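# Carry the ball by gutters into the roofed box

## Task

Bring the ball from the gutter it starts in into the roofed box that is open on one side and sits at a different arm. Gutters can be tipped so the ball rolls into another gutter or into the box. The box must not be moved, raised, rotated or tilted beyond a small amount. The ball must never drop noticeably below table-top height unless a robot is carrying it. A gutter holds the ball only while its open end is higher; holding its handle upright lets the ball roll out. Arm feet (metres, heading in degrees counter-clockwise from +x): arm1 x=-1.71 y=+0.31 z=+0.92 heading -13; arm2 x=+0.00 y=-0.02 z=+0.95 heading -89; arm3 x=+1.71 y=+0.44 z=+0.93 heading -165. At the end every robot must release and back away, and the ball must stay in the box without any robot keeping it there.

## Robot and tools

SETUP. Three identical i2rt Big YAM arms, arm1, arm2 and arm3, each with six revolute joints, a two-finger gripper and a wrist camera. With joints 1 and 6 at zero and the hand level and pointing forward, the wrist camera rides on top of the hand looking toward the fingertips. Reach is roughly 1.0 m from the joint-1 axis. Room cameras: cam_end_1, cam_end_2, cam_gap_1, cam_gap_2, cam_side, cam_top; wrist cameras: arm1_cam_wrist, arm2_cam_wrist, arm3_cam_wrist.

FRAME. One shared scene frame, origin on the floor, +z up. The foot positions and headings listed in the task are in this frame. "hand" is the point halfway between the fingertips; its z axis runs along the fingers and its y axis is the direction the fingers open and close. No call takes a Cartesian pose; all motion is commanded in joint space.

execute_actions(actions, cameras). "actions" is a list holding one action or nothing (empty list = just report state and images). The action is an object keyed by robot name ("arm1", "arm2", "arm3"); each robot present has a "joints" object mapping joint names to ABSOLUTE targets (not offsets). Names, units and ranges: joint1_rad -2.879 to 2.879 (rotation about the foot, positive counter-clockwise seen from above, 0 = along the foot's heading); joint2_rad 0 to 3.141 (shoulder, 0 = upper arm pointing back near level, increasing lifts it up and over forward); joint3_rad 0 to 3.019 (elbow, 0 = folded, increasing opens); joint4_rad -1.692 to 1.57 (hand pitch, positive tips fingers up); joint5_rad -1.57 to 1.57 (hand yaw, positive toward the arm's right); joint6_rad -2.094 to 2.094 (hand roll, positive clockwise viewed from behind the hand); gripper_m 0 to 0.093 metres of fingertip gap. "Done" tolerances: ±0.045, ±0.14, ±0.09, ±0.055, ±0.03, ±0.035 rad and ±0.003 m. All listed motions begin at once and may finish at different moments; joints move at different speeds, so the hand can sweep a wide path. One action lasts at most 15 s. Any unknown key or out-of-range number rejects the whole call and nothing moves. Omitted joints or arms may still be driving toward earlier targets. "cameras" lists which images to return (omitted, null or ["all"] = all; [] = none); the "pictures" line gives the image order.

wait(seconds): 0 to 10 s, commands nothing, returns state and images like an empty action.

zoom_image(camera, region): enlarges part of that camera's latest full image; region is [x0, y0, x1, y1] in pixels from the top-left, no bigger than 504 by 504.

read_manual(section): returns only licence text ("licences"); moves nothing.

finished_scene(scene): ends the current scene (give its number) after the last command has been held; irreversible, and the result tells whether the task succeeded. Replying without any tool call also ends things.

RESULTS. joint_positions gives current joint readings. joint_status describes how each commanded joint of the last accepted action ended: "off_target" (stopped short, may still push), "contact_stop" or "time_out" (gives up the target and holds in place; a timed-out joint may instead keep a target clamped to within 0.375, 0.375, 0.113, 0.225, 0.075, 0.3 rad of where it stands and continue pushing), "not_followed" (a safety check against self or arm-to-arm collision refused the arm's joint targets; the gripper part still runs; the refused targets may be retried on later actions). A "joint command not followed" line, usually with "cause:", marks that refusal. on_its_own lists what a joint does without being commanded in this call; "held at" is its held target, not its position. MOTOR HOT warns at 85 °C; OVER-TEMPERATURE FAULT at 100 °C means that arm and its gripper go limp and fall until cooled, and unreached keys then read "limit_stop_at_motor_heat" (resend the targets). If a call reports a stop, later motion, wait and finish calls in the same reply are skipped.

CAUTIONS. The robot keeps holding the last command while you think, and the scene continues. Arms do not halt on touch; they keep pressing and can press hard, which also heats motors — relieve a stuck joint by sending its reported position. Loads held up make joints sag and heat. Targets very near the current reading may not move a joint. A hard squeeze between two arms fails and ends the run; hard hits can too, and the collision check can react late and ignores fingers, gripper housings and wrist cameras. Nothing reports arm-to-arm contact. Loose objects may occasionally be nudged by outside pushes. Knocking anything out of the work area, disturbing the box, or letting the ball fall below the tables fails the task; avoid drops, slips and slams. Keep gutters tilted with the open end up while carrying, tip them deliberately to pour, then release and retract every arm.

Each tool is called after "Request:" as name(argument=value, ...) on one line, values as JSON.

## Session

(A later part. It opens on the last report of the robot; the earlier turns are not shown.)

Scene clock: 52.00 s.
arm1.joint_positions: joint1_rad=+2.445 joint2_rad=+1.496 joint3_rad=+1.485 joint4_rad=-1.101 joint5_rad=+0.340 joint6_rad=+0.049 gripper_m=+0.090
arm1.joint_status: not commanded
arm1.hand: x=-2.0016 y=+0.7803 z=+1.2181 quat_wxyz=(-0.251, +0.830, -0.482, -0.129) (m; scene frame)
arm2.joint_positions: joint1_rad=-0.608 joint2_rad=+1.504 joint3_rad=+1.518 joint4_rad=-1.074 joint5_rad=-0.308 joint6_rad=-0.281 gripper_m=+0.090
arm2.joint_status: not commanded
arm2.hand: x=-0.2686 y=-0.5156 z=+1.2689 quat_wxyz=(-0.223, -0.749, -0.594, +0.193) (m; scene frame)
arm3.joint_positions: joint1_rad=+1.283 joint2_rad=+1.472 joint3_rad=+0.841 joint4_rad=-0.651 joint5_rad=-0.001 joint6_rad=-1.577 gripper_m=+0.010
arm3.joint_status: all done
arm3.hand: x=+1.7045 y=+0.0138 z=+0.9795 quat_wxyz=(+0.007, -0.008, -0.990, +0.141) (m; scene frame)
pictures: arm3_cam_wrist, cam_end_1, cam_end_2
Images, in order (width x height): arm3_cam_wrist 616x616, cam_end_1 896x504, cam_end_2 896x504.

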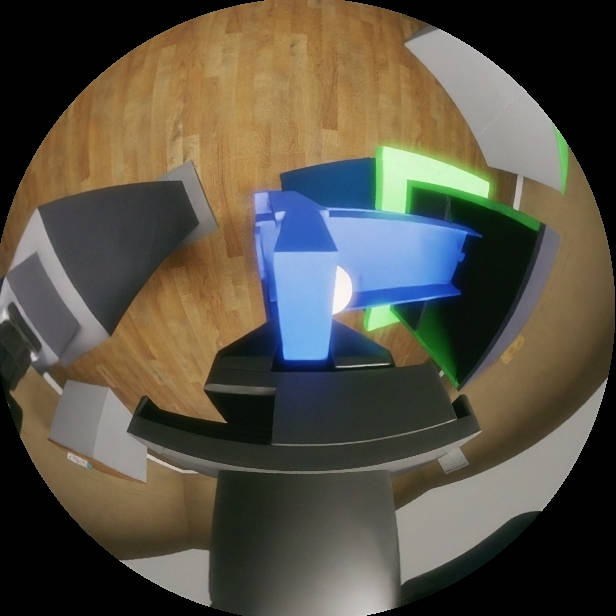

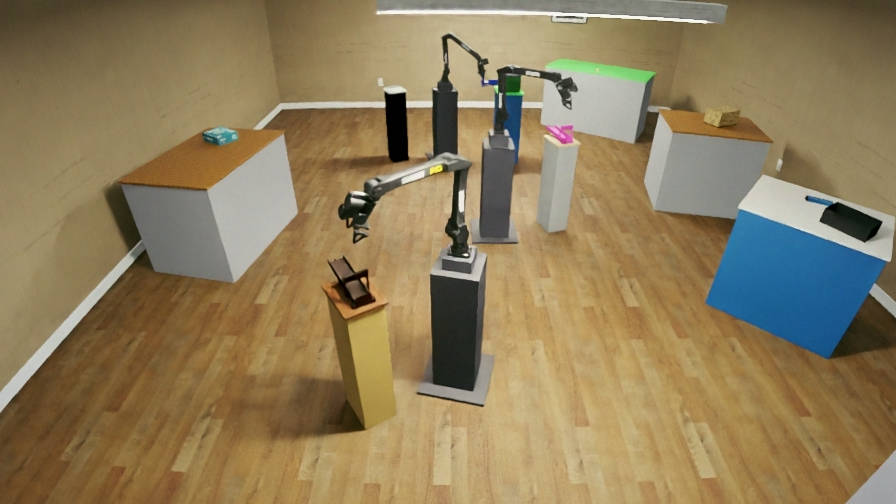

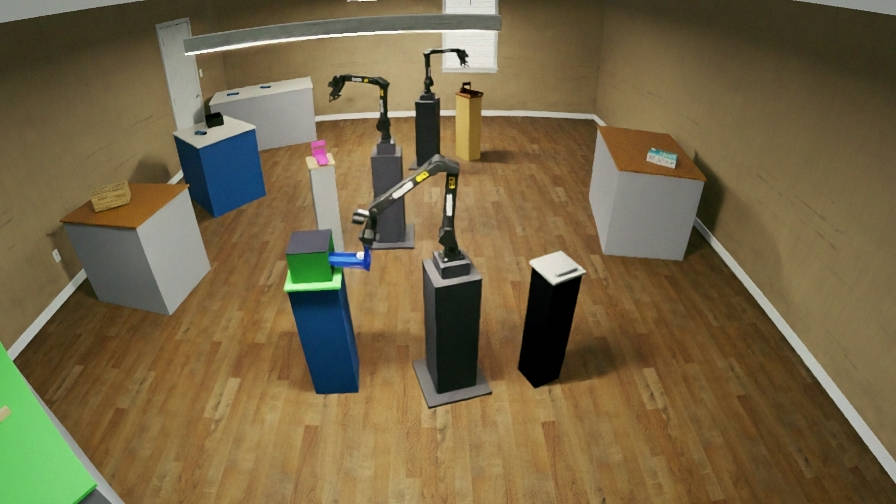

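Request:
execute_actions(actions=[{"arm3":{"joints":{"joint3_rad":1.06,"joint4_rad":-0.98}}}], cameras=[])

Request:
wait(seconds=1.5)

Scene clock: 53.13 s.
arm1.joint_positions: joint1_rad=+2.445 joint2_rad=+1.496 joint3_rad=+1.485 joint4_rad=-1.101 joint5_rad=+0.340 joint6_rad=+0.049 gripper_m=+0.090
arm1.joint_status: not commanded
arm1.hand: x=-2.0016 y=+0.7803 z=+1.2181 quat_wxyz=(-0.251, +0.830, -0.482, -0.129) (m; scene frame)
arm2.joint_positions: joint1_rad=-0.608 joint2_rad=+1.504 joint3_rad=+1.518 joint4_rad=-1.074 joint5_rad=-0.308 joint6_rad=-0.281 gripper_m=+0.090
arm2.joint_status: not commanded
arm2.hand: x=-0.2686 y=-0.5156 z=+1.2689 quat_wxyz=(-0.223, -0.749, -0.594, +0.193) (m; scene frame)
arm3.joint_positions: joint1_rad=+1.283 joint2_rad=+1.473 joint3_rad=+1.025 joint4_rad=-0.971 joint5_rad=-0.001 joint6_rad=-1.577 gripper_m=+0.010
arm3.joint_status: all done
arm3.hand: x=+1.7049 y=+0.0104 z=+1.0321 quat_wxyz=(+0.006, -0.009, -0.997, +0.073) (m; scene frame)
pictures: none
No camera images: the call's "cameras" was empty. Leave "cameras" out to get every camera's image.

Scene clock: 54.63 s.
arm1.joint_positions: joint1_rad=+2.445 joint2_rad=+1.496 joint3_rad=+1.485 joint4_rad=-1.101 joint5_rad=+0.340 joint6_rad=+0.049 gripper_m=+0.090
arm1.joint_status: not commanded
arm1.hand: x=-2.0016 y=+0.7803 z=+1.2181 quat_wxyz=(-0.251, +0.830, -0.482, -0.129) (m; scene frame)
arm2.joint_positions: joint1_rad=-0.608 joint2_rad=+1.504 joint3_rad=+1.518 joint4_rad=-1.074 joint5_rad=-0.308 joint6_rad=-0.281 gripper_m=+0.090
arm2.joint_status: not commanded
arm2.hand: x=-0.2686 y=-0.5156 z=+1.2689 quat_wxyz=(-0.223, -0.749, -0.594, +0.193) (m; scene frame)
arm3.joint_positions: joint1_rad=+1.283 joint2_rad=+1.473 joint3_rad=+1.025 joint4_rad=-0.971 joint5_rad=-0.001 joint6_rad=-1.577 gripper_m=+0.010
arm3.joint_status: all done
arm3.hand: x=+1.7049 y=+0.0104 z=+1.0321 quat_wxyz=(+0.006, -0.009, -0.997, +0.073) (m; scene frame)
wait: 1.50 s; at rest by 0.27 s
pictures: arm1_cam_wrist, arm2_cam_wrist, arm3_cam_wrist, cam_end_1, cam_end_2, cam_gap_1, cam_gap_2, cam_side, cam_top
Images, in order (width x height): arm1_cam_wrist 616x616, arm2_cam_wrist 616x616, arm3_cam_wrist 616x616, cam_end_1 896x504, cam_end_2 896x504, cam_gap_1 896x504, cam_gap_2 896x504, cam_side 896x504, cam_top 896x504.

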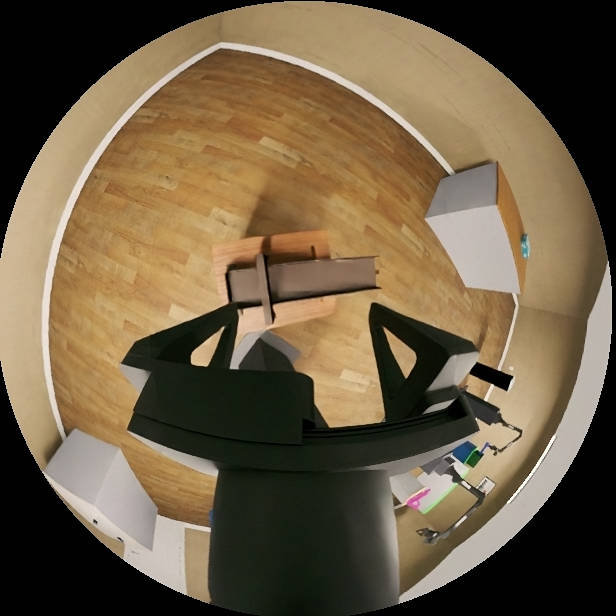

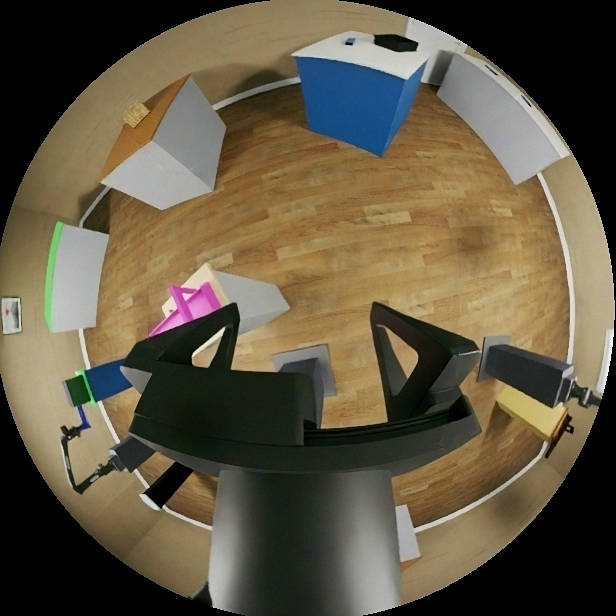

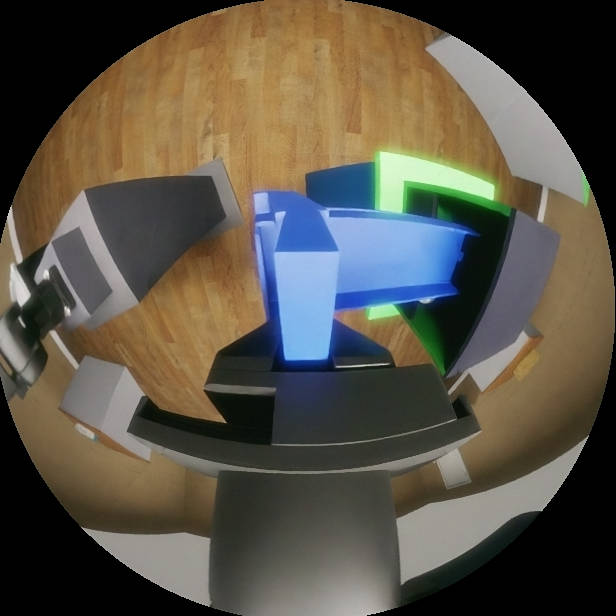

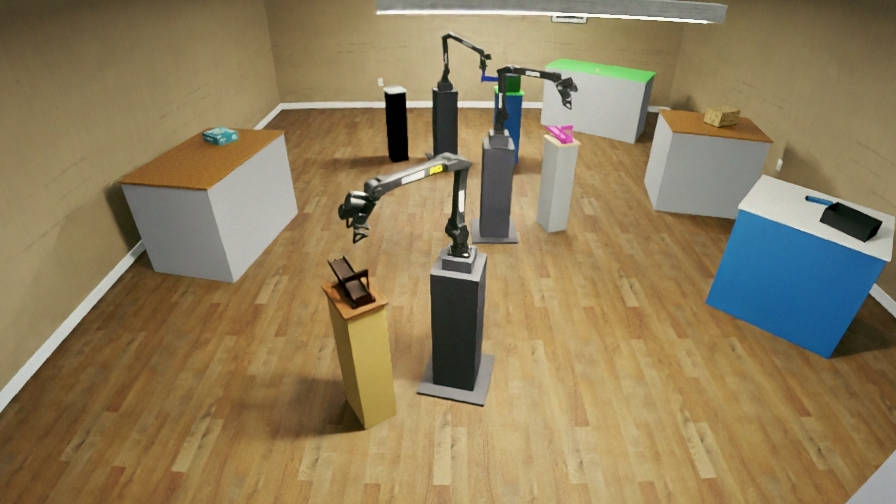

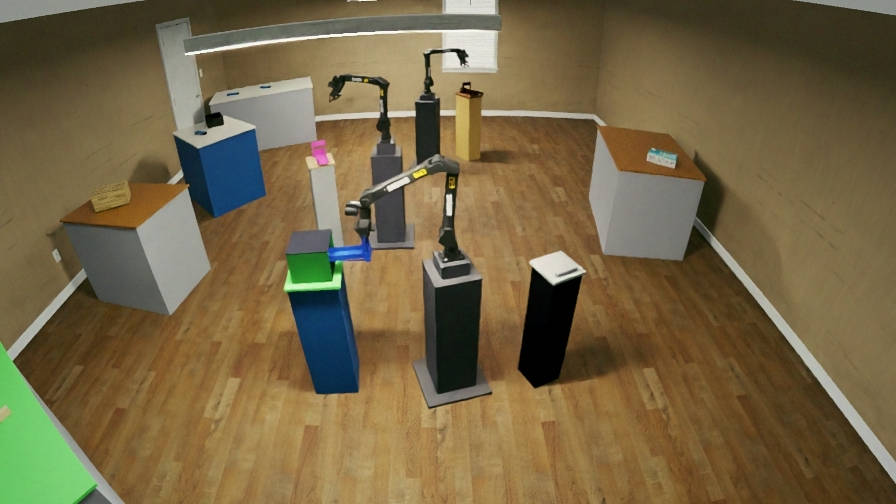

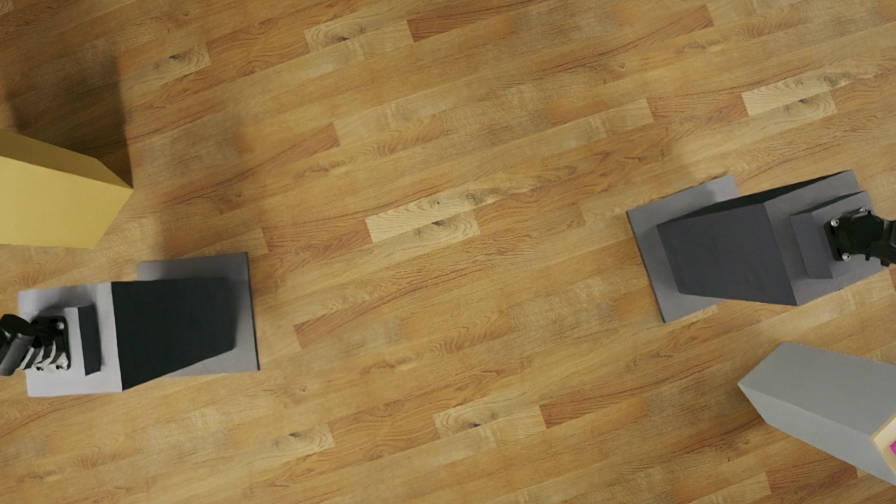

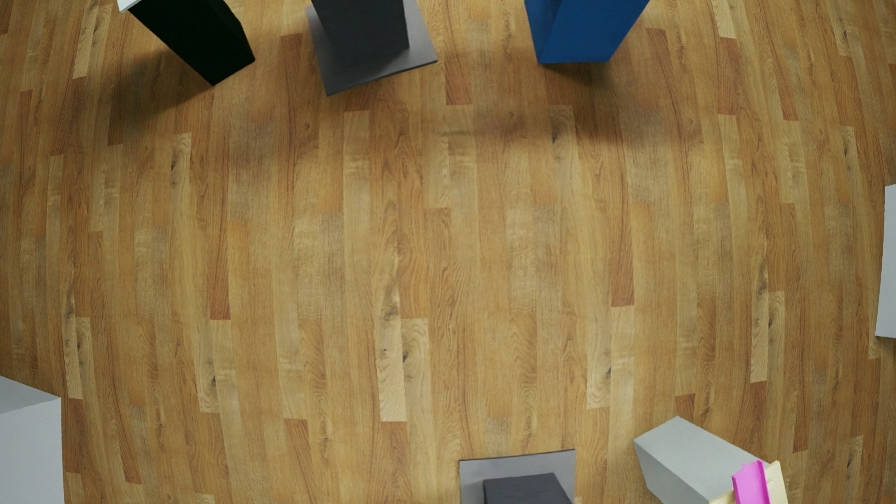

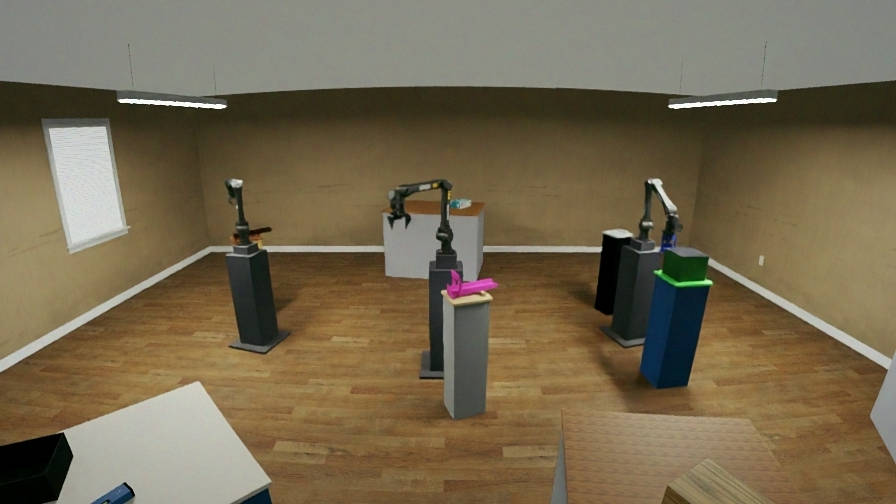

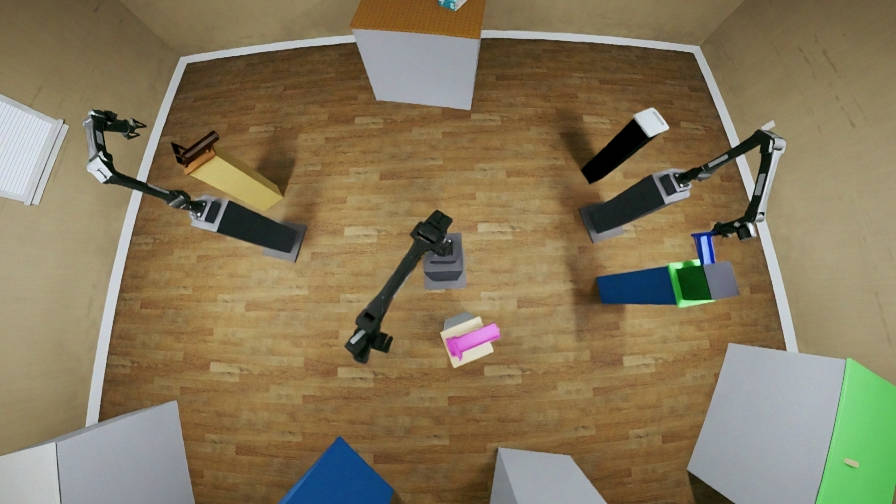

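Ball is in. Retract and return gutter.

Request:
execute_actions(actions=[{"arm3":{"joints":{"joint2_rad":1.12,"joint3_rad":0.7}}}], cameras=["arm3_cam_wrist"])

Request:
execute_actions(actions=[{"arm3":{"joints":{"joint1_rad":0.3}}}], cameras=[])

Request:
execute_actions(actions=[{"arm3":{"joints":{"joint1_rad":-1.595,"joint2_rad":1.66,"joint3_rad":1.37,"joint4_rad":-1.2,"joint5_rad":0.4,"joint6_rad":-0.1}}}], cameras=[])

Request:
execute_actions(actions=[{"arm3":{"joints":{"joint2_rad":1.91,"joint4_rad":-0.97}}}], cameras=["cam_end_2"])

Scene clock: 55.87 s.
arm1.joint_positions: joint1_rad=+2.445 joint2_rad=+1.496 joint3_rad=+1.485 joint4_rad=-1.101 joint5_rad=+0.340 joint6_rad=+0.049 gripper_m=+0.090
arm1.joint_status: not commanded
arm1.hand: x=-2.0016 y=+0.7803 z=+1.2181 quat_wxyz=(-0.251, +0.830, -0.482, -0.129) (m; scene frame)
arm2.joint_positions: joint1_rad=-0.608 joint2_rad=+1.504 joint3_rad=+1.518 joint4_rad=-1.074 joint5_rad=-0.308 joint6_rad=-0.281 gripper_m=+0.090
arm2.joint_status: not commanded
arm2.hand: x=-0.2686 y=-0.5156 z=+1.2689 quat_wxyz=(-0.223, -0.749, -0.594, +0.193) (m; scene frame)
arm3.joint_positions: joint1_rad=+1.283 joint2_rad=+1.124 joint3_rad=+0.685 joint4_rad=-0.977 joint5_rad=-0.001 joint6_rad=-1.577 gripper_m=+0.010
arm3.joint_status: all done
arm3.hand: x=+1.7081 y=+0.1413 z=+1.0230 quat_wxyz=(+0.006, -0.009, -0.997, +0.074) (m; scene frame)
pictures: arm3_cam_wrist
Images, in order (width x height): arm3_cam_wrist 616x616.

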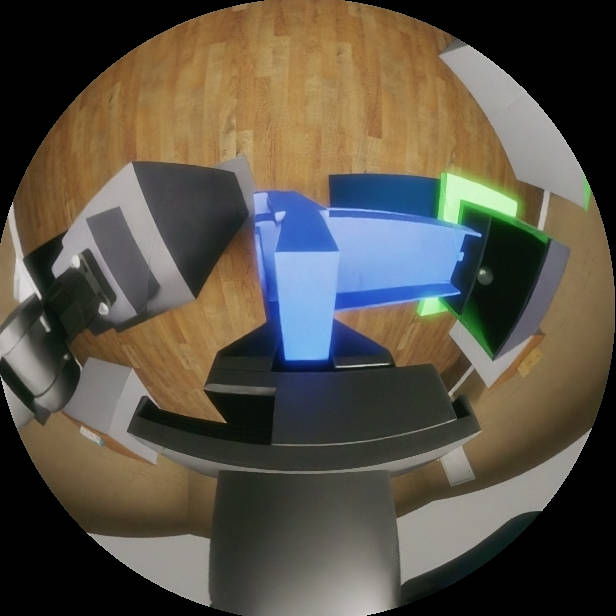

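Scene clock: 57.33 s.
arm1.joint_positions: joint1_rad=+2.445 joint2_rad=+1.496 joint3_rad=+1.485 joint4_rad=-1.101 joint5_rad=+0.340 joint6_rad=+0.049 gripper_m=+0.090
arm1.joint_status: not commanded
arm1.hand: x=-2.0016 y=+0.7803 z=+1.2181 quat_wxyz=(-0.251, +0.830, -0.482, -0.129) (m; scene frame)
arm2.joint_positions: joint1_rad=-0.608 joint2_rad=+1.504 joint3_rad=+1.518 joint4_rad=-1.074 joint5_rad=-0.308 joint6_rad=-0.281 gripper_m=+0.090
arm2.joint_status: not commanded
arm2.hand: x=-0.2686 y=-0.5156 z=+1.2689 quat_wxyz=(-0.223, -0.749, -0.594, +0.193) (m; scene frame)
arm3.joint_positions: joint1_rad=+0.303 joint2_rad=+1.124 joint3_rad=+0.685 joint4_rad=-0.977 joint5_rad=+0.001 joint6_rad=-1.576 gripper_m=+0.010
arm3.joint_status: all done
arm3.hand: x=+1.4599 y=+0.2821 z=+1.0263 quat_wxyz=(+0.043, -0.477, -0.875, +0.067) (m; scene frame)
pictures: none
No camera images: the call's "cameras" was empty. Leave "cameras" out to get every camera's image.

Scene clock: 59.40 s.
arm1.joint_positions: joint1_rad=+2.445 joint2_rad=+1.496 joint3_rad=+1.485 joint4_rad=-1.101 joint5_rad=+0.340 joint6_rad=+0.049 gripper_m=+0.090
arm1.joint_status: not commanded
arm1.hand: x=-2.0016 y=+0.7803 z=+1.2181 quat_wxyz=(-0.251, +0.830, -0.482, -0.129) (m; scene frame)
arm2.joint_positions: joint1_rad=-0.608 joint2_rad=+1.504 joint3_rad=+1.518 joint4_rad=-1.074 joint5_rad=-0.308 joint6_rad=-0.281 gripper_m=+0.090
arm2.joint_status: not commanded
arm2.hand: x=-0.2686 y=-0.5156 z=+1.2689 quat_wxyz=(-0.223, -0.749, -0.594, +0.193) (m; scene frame)
arm3.joint_positions: joint1_rad=-1.603 joint2_rad=+1.683 joint3_rad=+1.340 joint4_rad=-1.188 joint5_rad=+0.397 joint6_rad=-0.111 gripper_m=+0.010
arm3.joint_status: all done
arm3.hand: x=+1.6670 y=+0.9467 z=+1.0705 quat_wxyz=(+0.160, -0.799, +0.569, -0.110) (m; scene frame)
pictures: none
No camera images: the call's "cameras" was empty. Leave "cameras" out to get every camera's image.

Scene clock: 60.40 s.
arm1.joint_positions: joint1_rad=+2.445 joint2_rad=+1.496 joint3_rad=+1.485 joint4_rad=-1.101 joint5_rad=+0.340 joint6_rad=+0.049 gripper_m=+0.090
arm1.joint_status: not commanded
arm1.hand: x=-2.0016 y=+0.7803 z=+1.2181 quat_wxyz=(-0.251, +0.830, -0.482, -0.129) (m; scene frame)
arm2.joint_positions: joint1_rad=-0.608 joint2_rad=+1.504 joint3_rad=+1.518 joint4_rad=-1.074 joint5_rad=-0.308 joint6_rad=-0.281 gripper_m=+0.090
arm2.joint_status: not commanded
arm2.hand: x=-0.2686 y=-0.5156 z=+1.2689 quat_wxyz=(-0.223, -0.749, -0.594, +0.193) (m; scene frame)
arm3.joint_positions: joint1_rad=-1.602 joint2_rad=+1.929 joint3_rad=+1.341 joint4_rad=-0.985 joint5_rad=+0.399 joint6_rad=-0.105 gripper_m=+0.010
arm3.joint_status: all done
arm3.hand: x=+1.6575 y=+0.9814 z=+0.9494 quat_wxyz=(+0.148, -0.800, +0.568, -0.126) (m; scene frame)
pictures: cam_end_2
Images, in order (width x height): cam_end_2 896x504.

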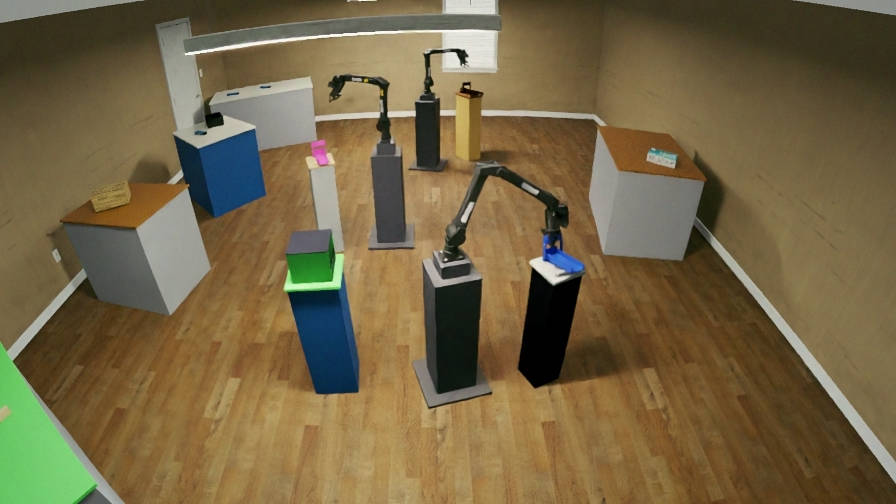

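Request:
execute_actions(actions=[{"arm3":{"joints":{"gripper_m":0.09}}}], cameras=[])

Request:
execute_actions(actions=[{"arm3":{"joints":{"joint2_rad":1.6}}}], cameras=["cam_end_2"])

Request:
finished_scene(scene=1)

Scene clock: 61.17 s.
arm1.joint_positions: joint1_rad=+2.445 joint2_rad=+1.496 joint3_rad=+1.485 joint4_rad=-1.101 joint5_rad=+0.340 joint6_rad=+0.049 gripper_m=+0.090
arm1.joint_status: not commanded
arm1.hand: x=-2.0016 y=+0.7803 z=+1.2181 quat_wxyz=(-0.251, +0.830, -0.482, -0.129) (m; scene frame)
arm2.joint_positions: joint1_rad=-0.608 joint2_rad=+1.504 joint3_rad=+1.518 joint4_rad=-1.074 joint5_rad=-0.308 joint6_rad=-0.281 gripper_m=+0.090
arm2.joint_status: not commanded
arm2.hand: x=-0.2686 y=-0.5156 z=+1.2689 quat_wxyz=(-0.223, -0.749, -0.594, +0.193) (m; scene frame)
arm3.joint_positions: joint1_rad=-1.602 joint2_rad=+1.927 joint3_rad=+1.341 joint4_rad=-0.983 joint5_rad=+0.400 joint6_rad=-0.105 gripper_m=+0.090
arm3.joint_status: all done
arm3.hand: x=+1.6574 y=+0.9819 z=+0.9502 quat_wxyz=(+0.149, -0.800, +0.568, -0.125) (m; scene frame)
pictures: none
No camera images: the call's "cameras" was empty. Leave "cameras" out to get every camera's image.

Scene clock: 62.50 s.
arm1.joint_positions: joint1_rad=+2.445 joint2_rad=+1.496 joint3_rad=+1.485 joint4_rad=-1.101 joint5_rad=+0.340 joint6_rad=+0.049 gripper_m=+0.090
arm1.joint_status: not commanded
arm1.hand: x=-2.0016 y=+0.7803 z=+1.2181 quat_wxyz=(-0.251, +0.830, -0.482, -0.129) (m; scene frame)
arm2.joint_positions: joint1_rad=-0.608 joint2_rad=+1.504 joint3_rad=+1.518 joint4_rad=-1.074 joint5_rad=-0.308 joint6_rad=-0.281 gripper_m=+0.090
arm2.joint_status: not commanded
arm2.hand: x=-0.2686 y=-0.5156 z=+1.2689 quat_wxyz=(-0.223, -0.749, -0.594, +0.193) (m; scene frame)
arm3.joint_positions: joint1_rad=-1.602 joint2_rad=+1.598 joint3_rad=+1.348 joint4_rad=-0.983 joint5_rad=+0.400 joint6_rad=-0.105 gripper_m=+0.090
arm3.joint_status: all done
arm3.hand: x=+1.6566 y=+0.9917 z=+1.1258 quat_wxyz=(+0.255, -0.768, +0.587, +0.000) (m; scene frame)
pictures: cam_end_2
Images, in order (width x height): cam_end_2 896x504.

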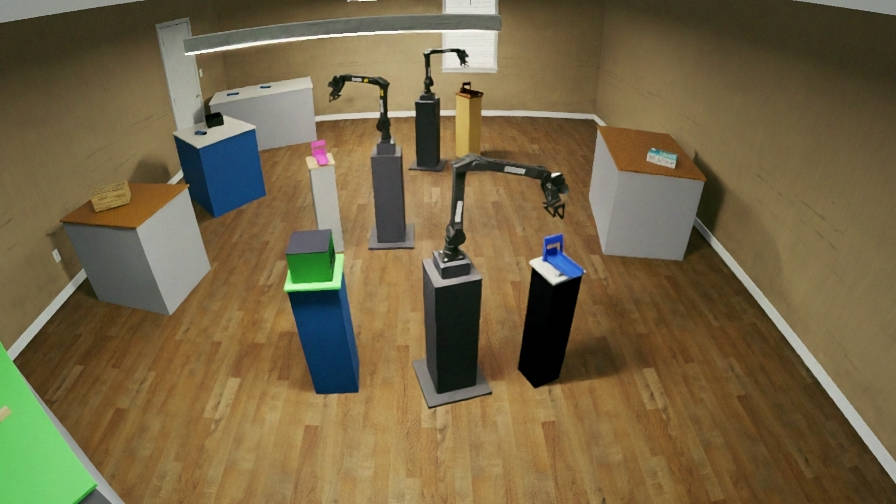

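The scene is finished: the task was done.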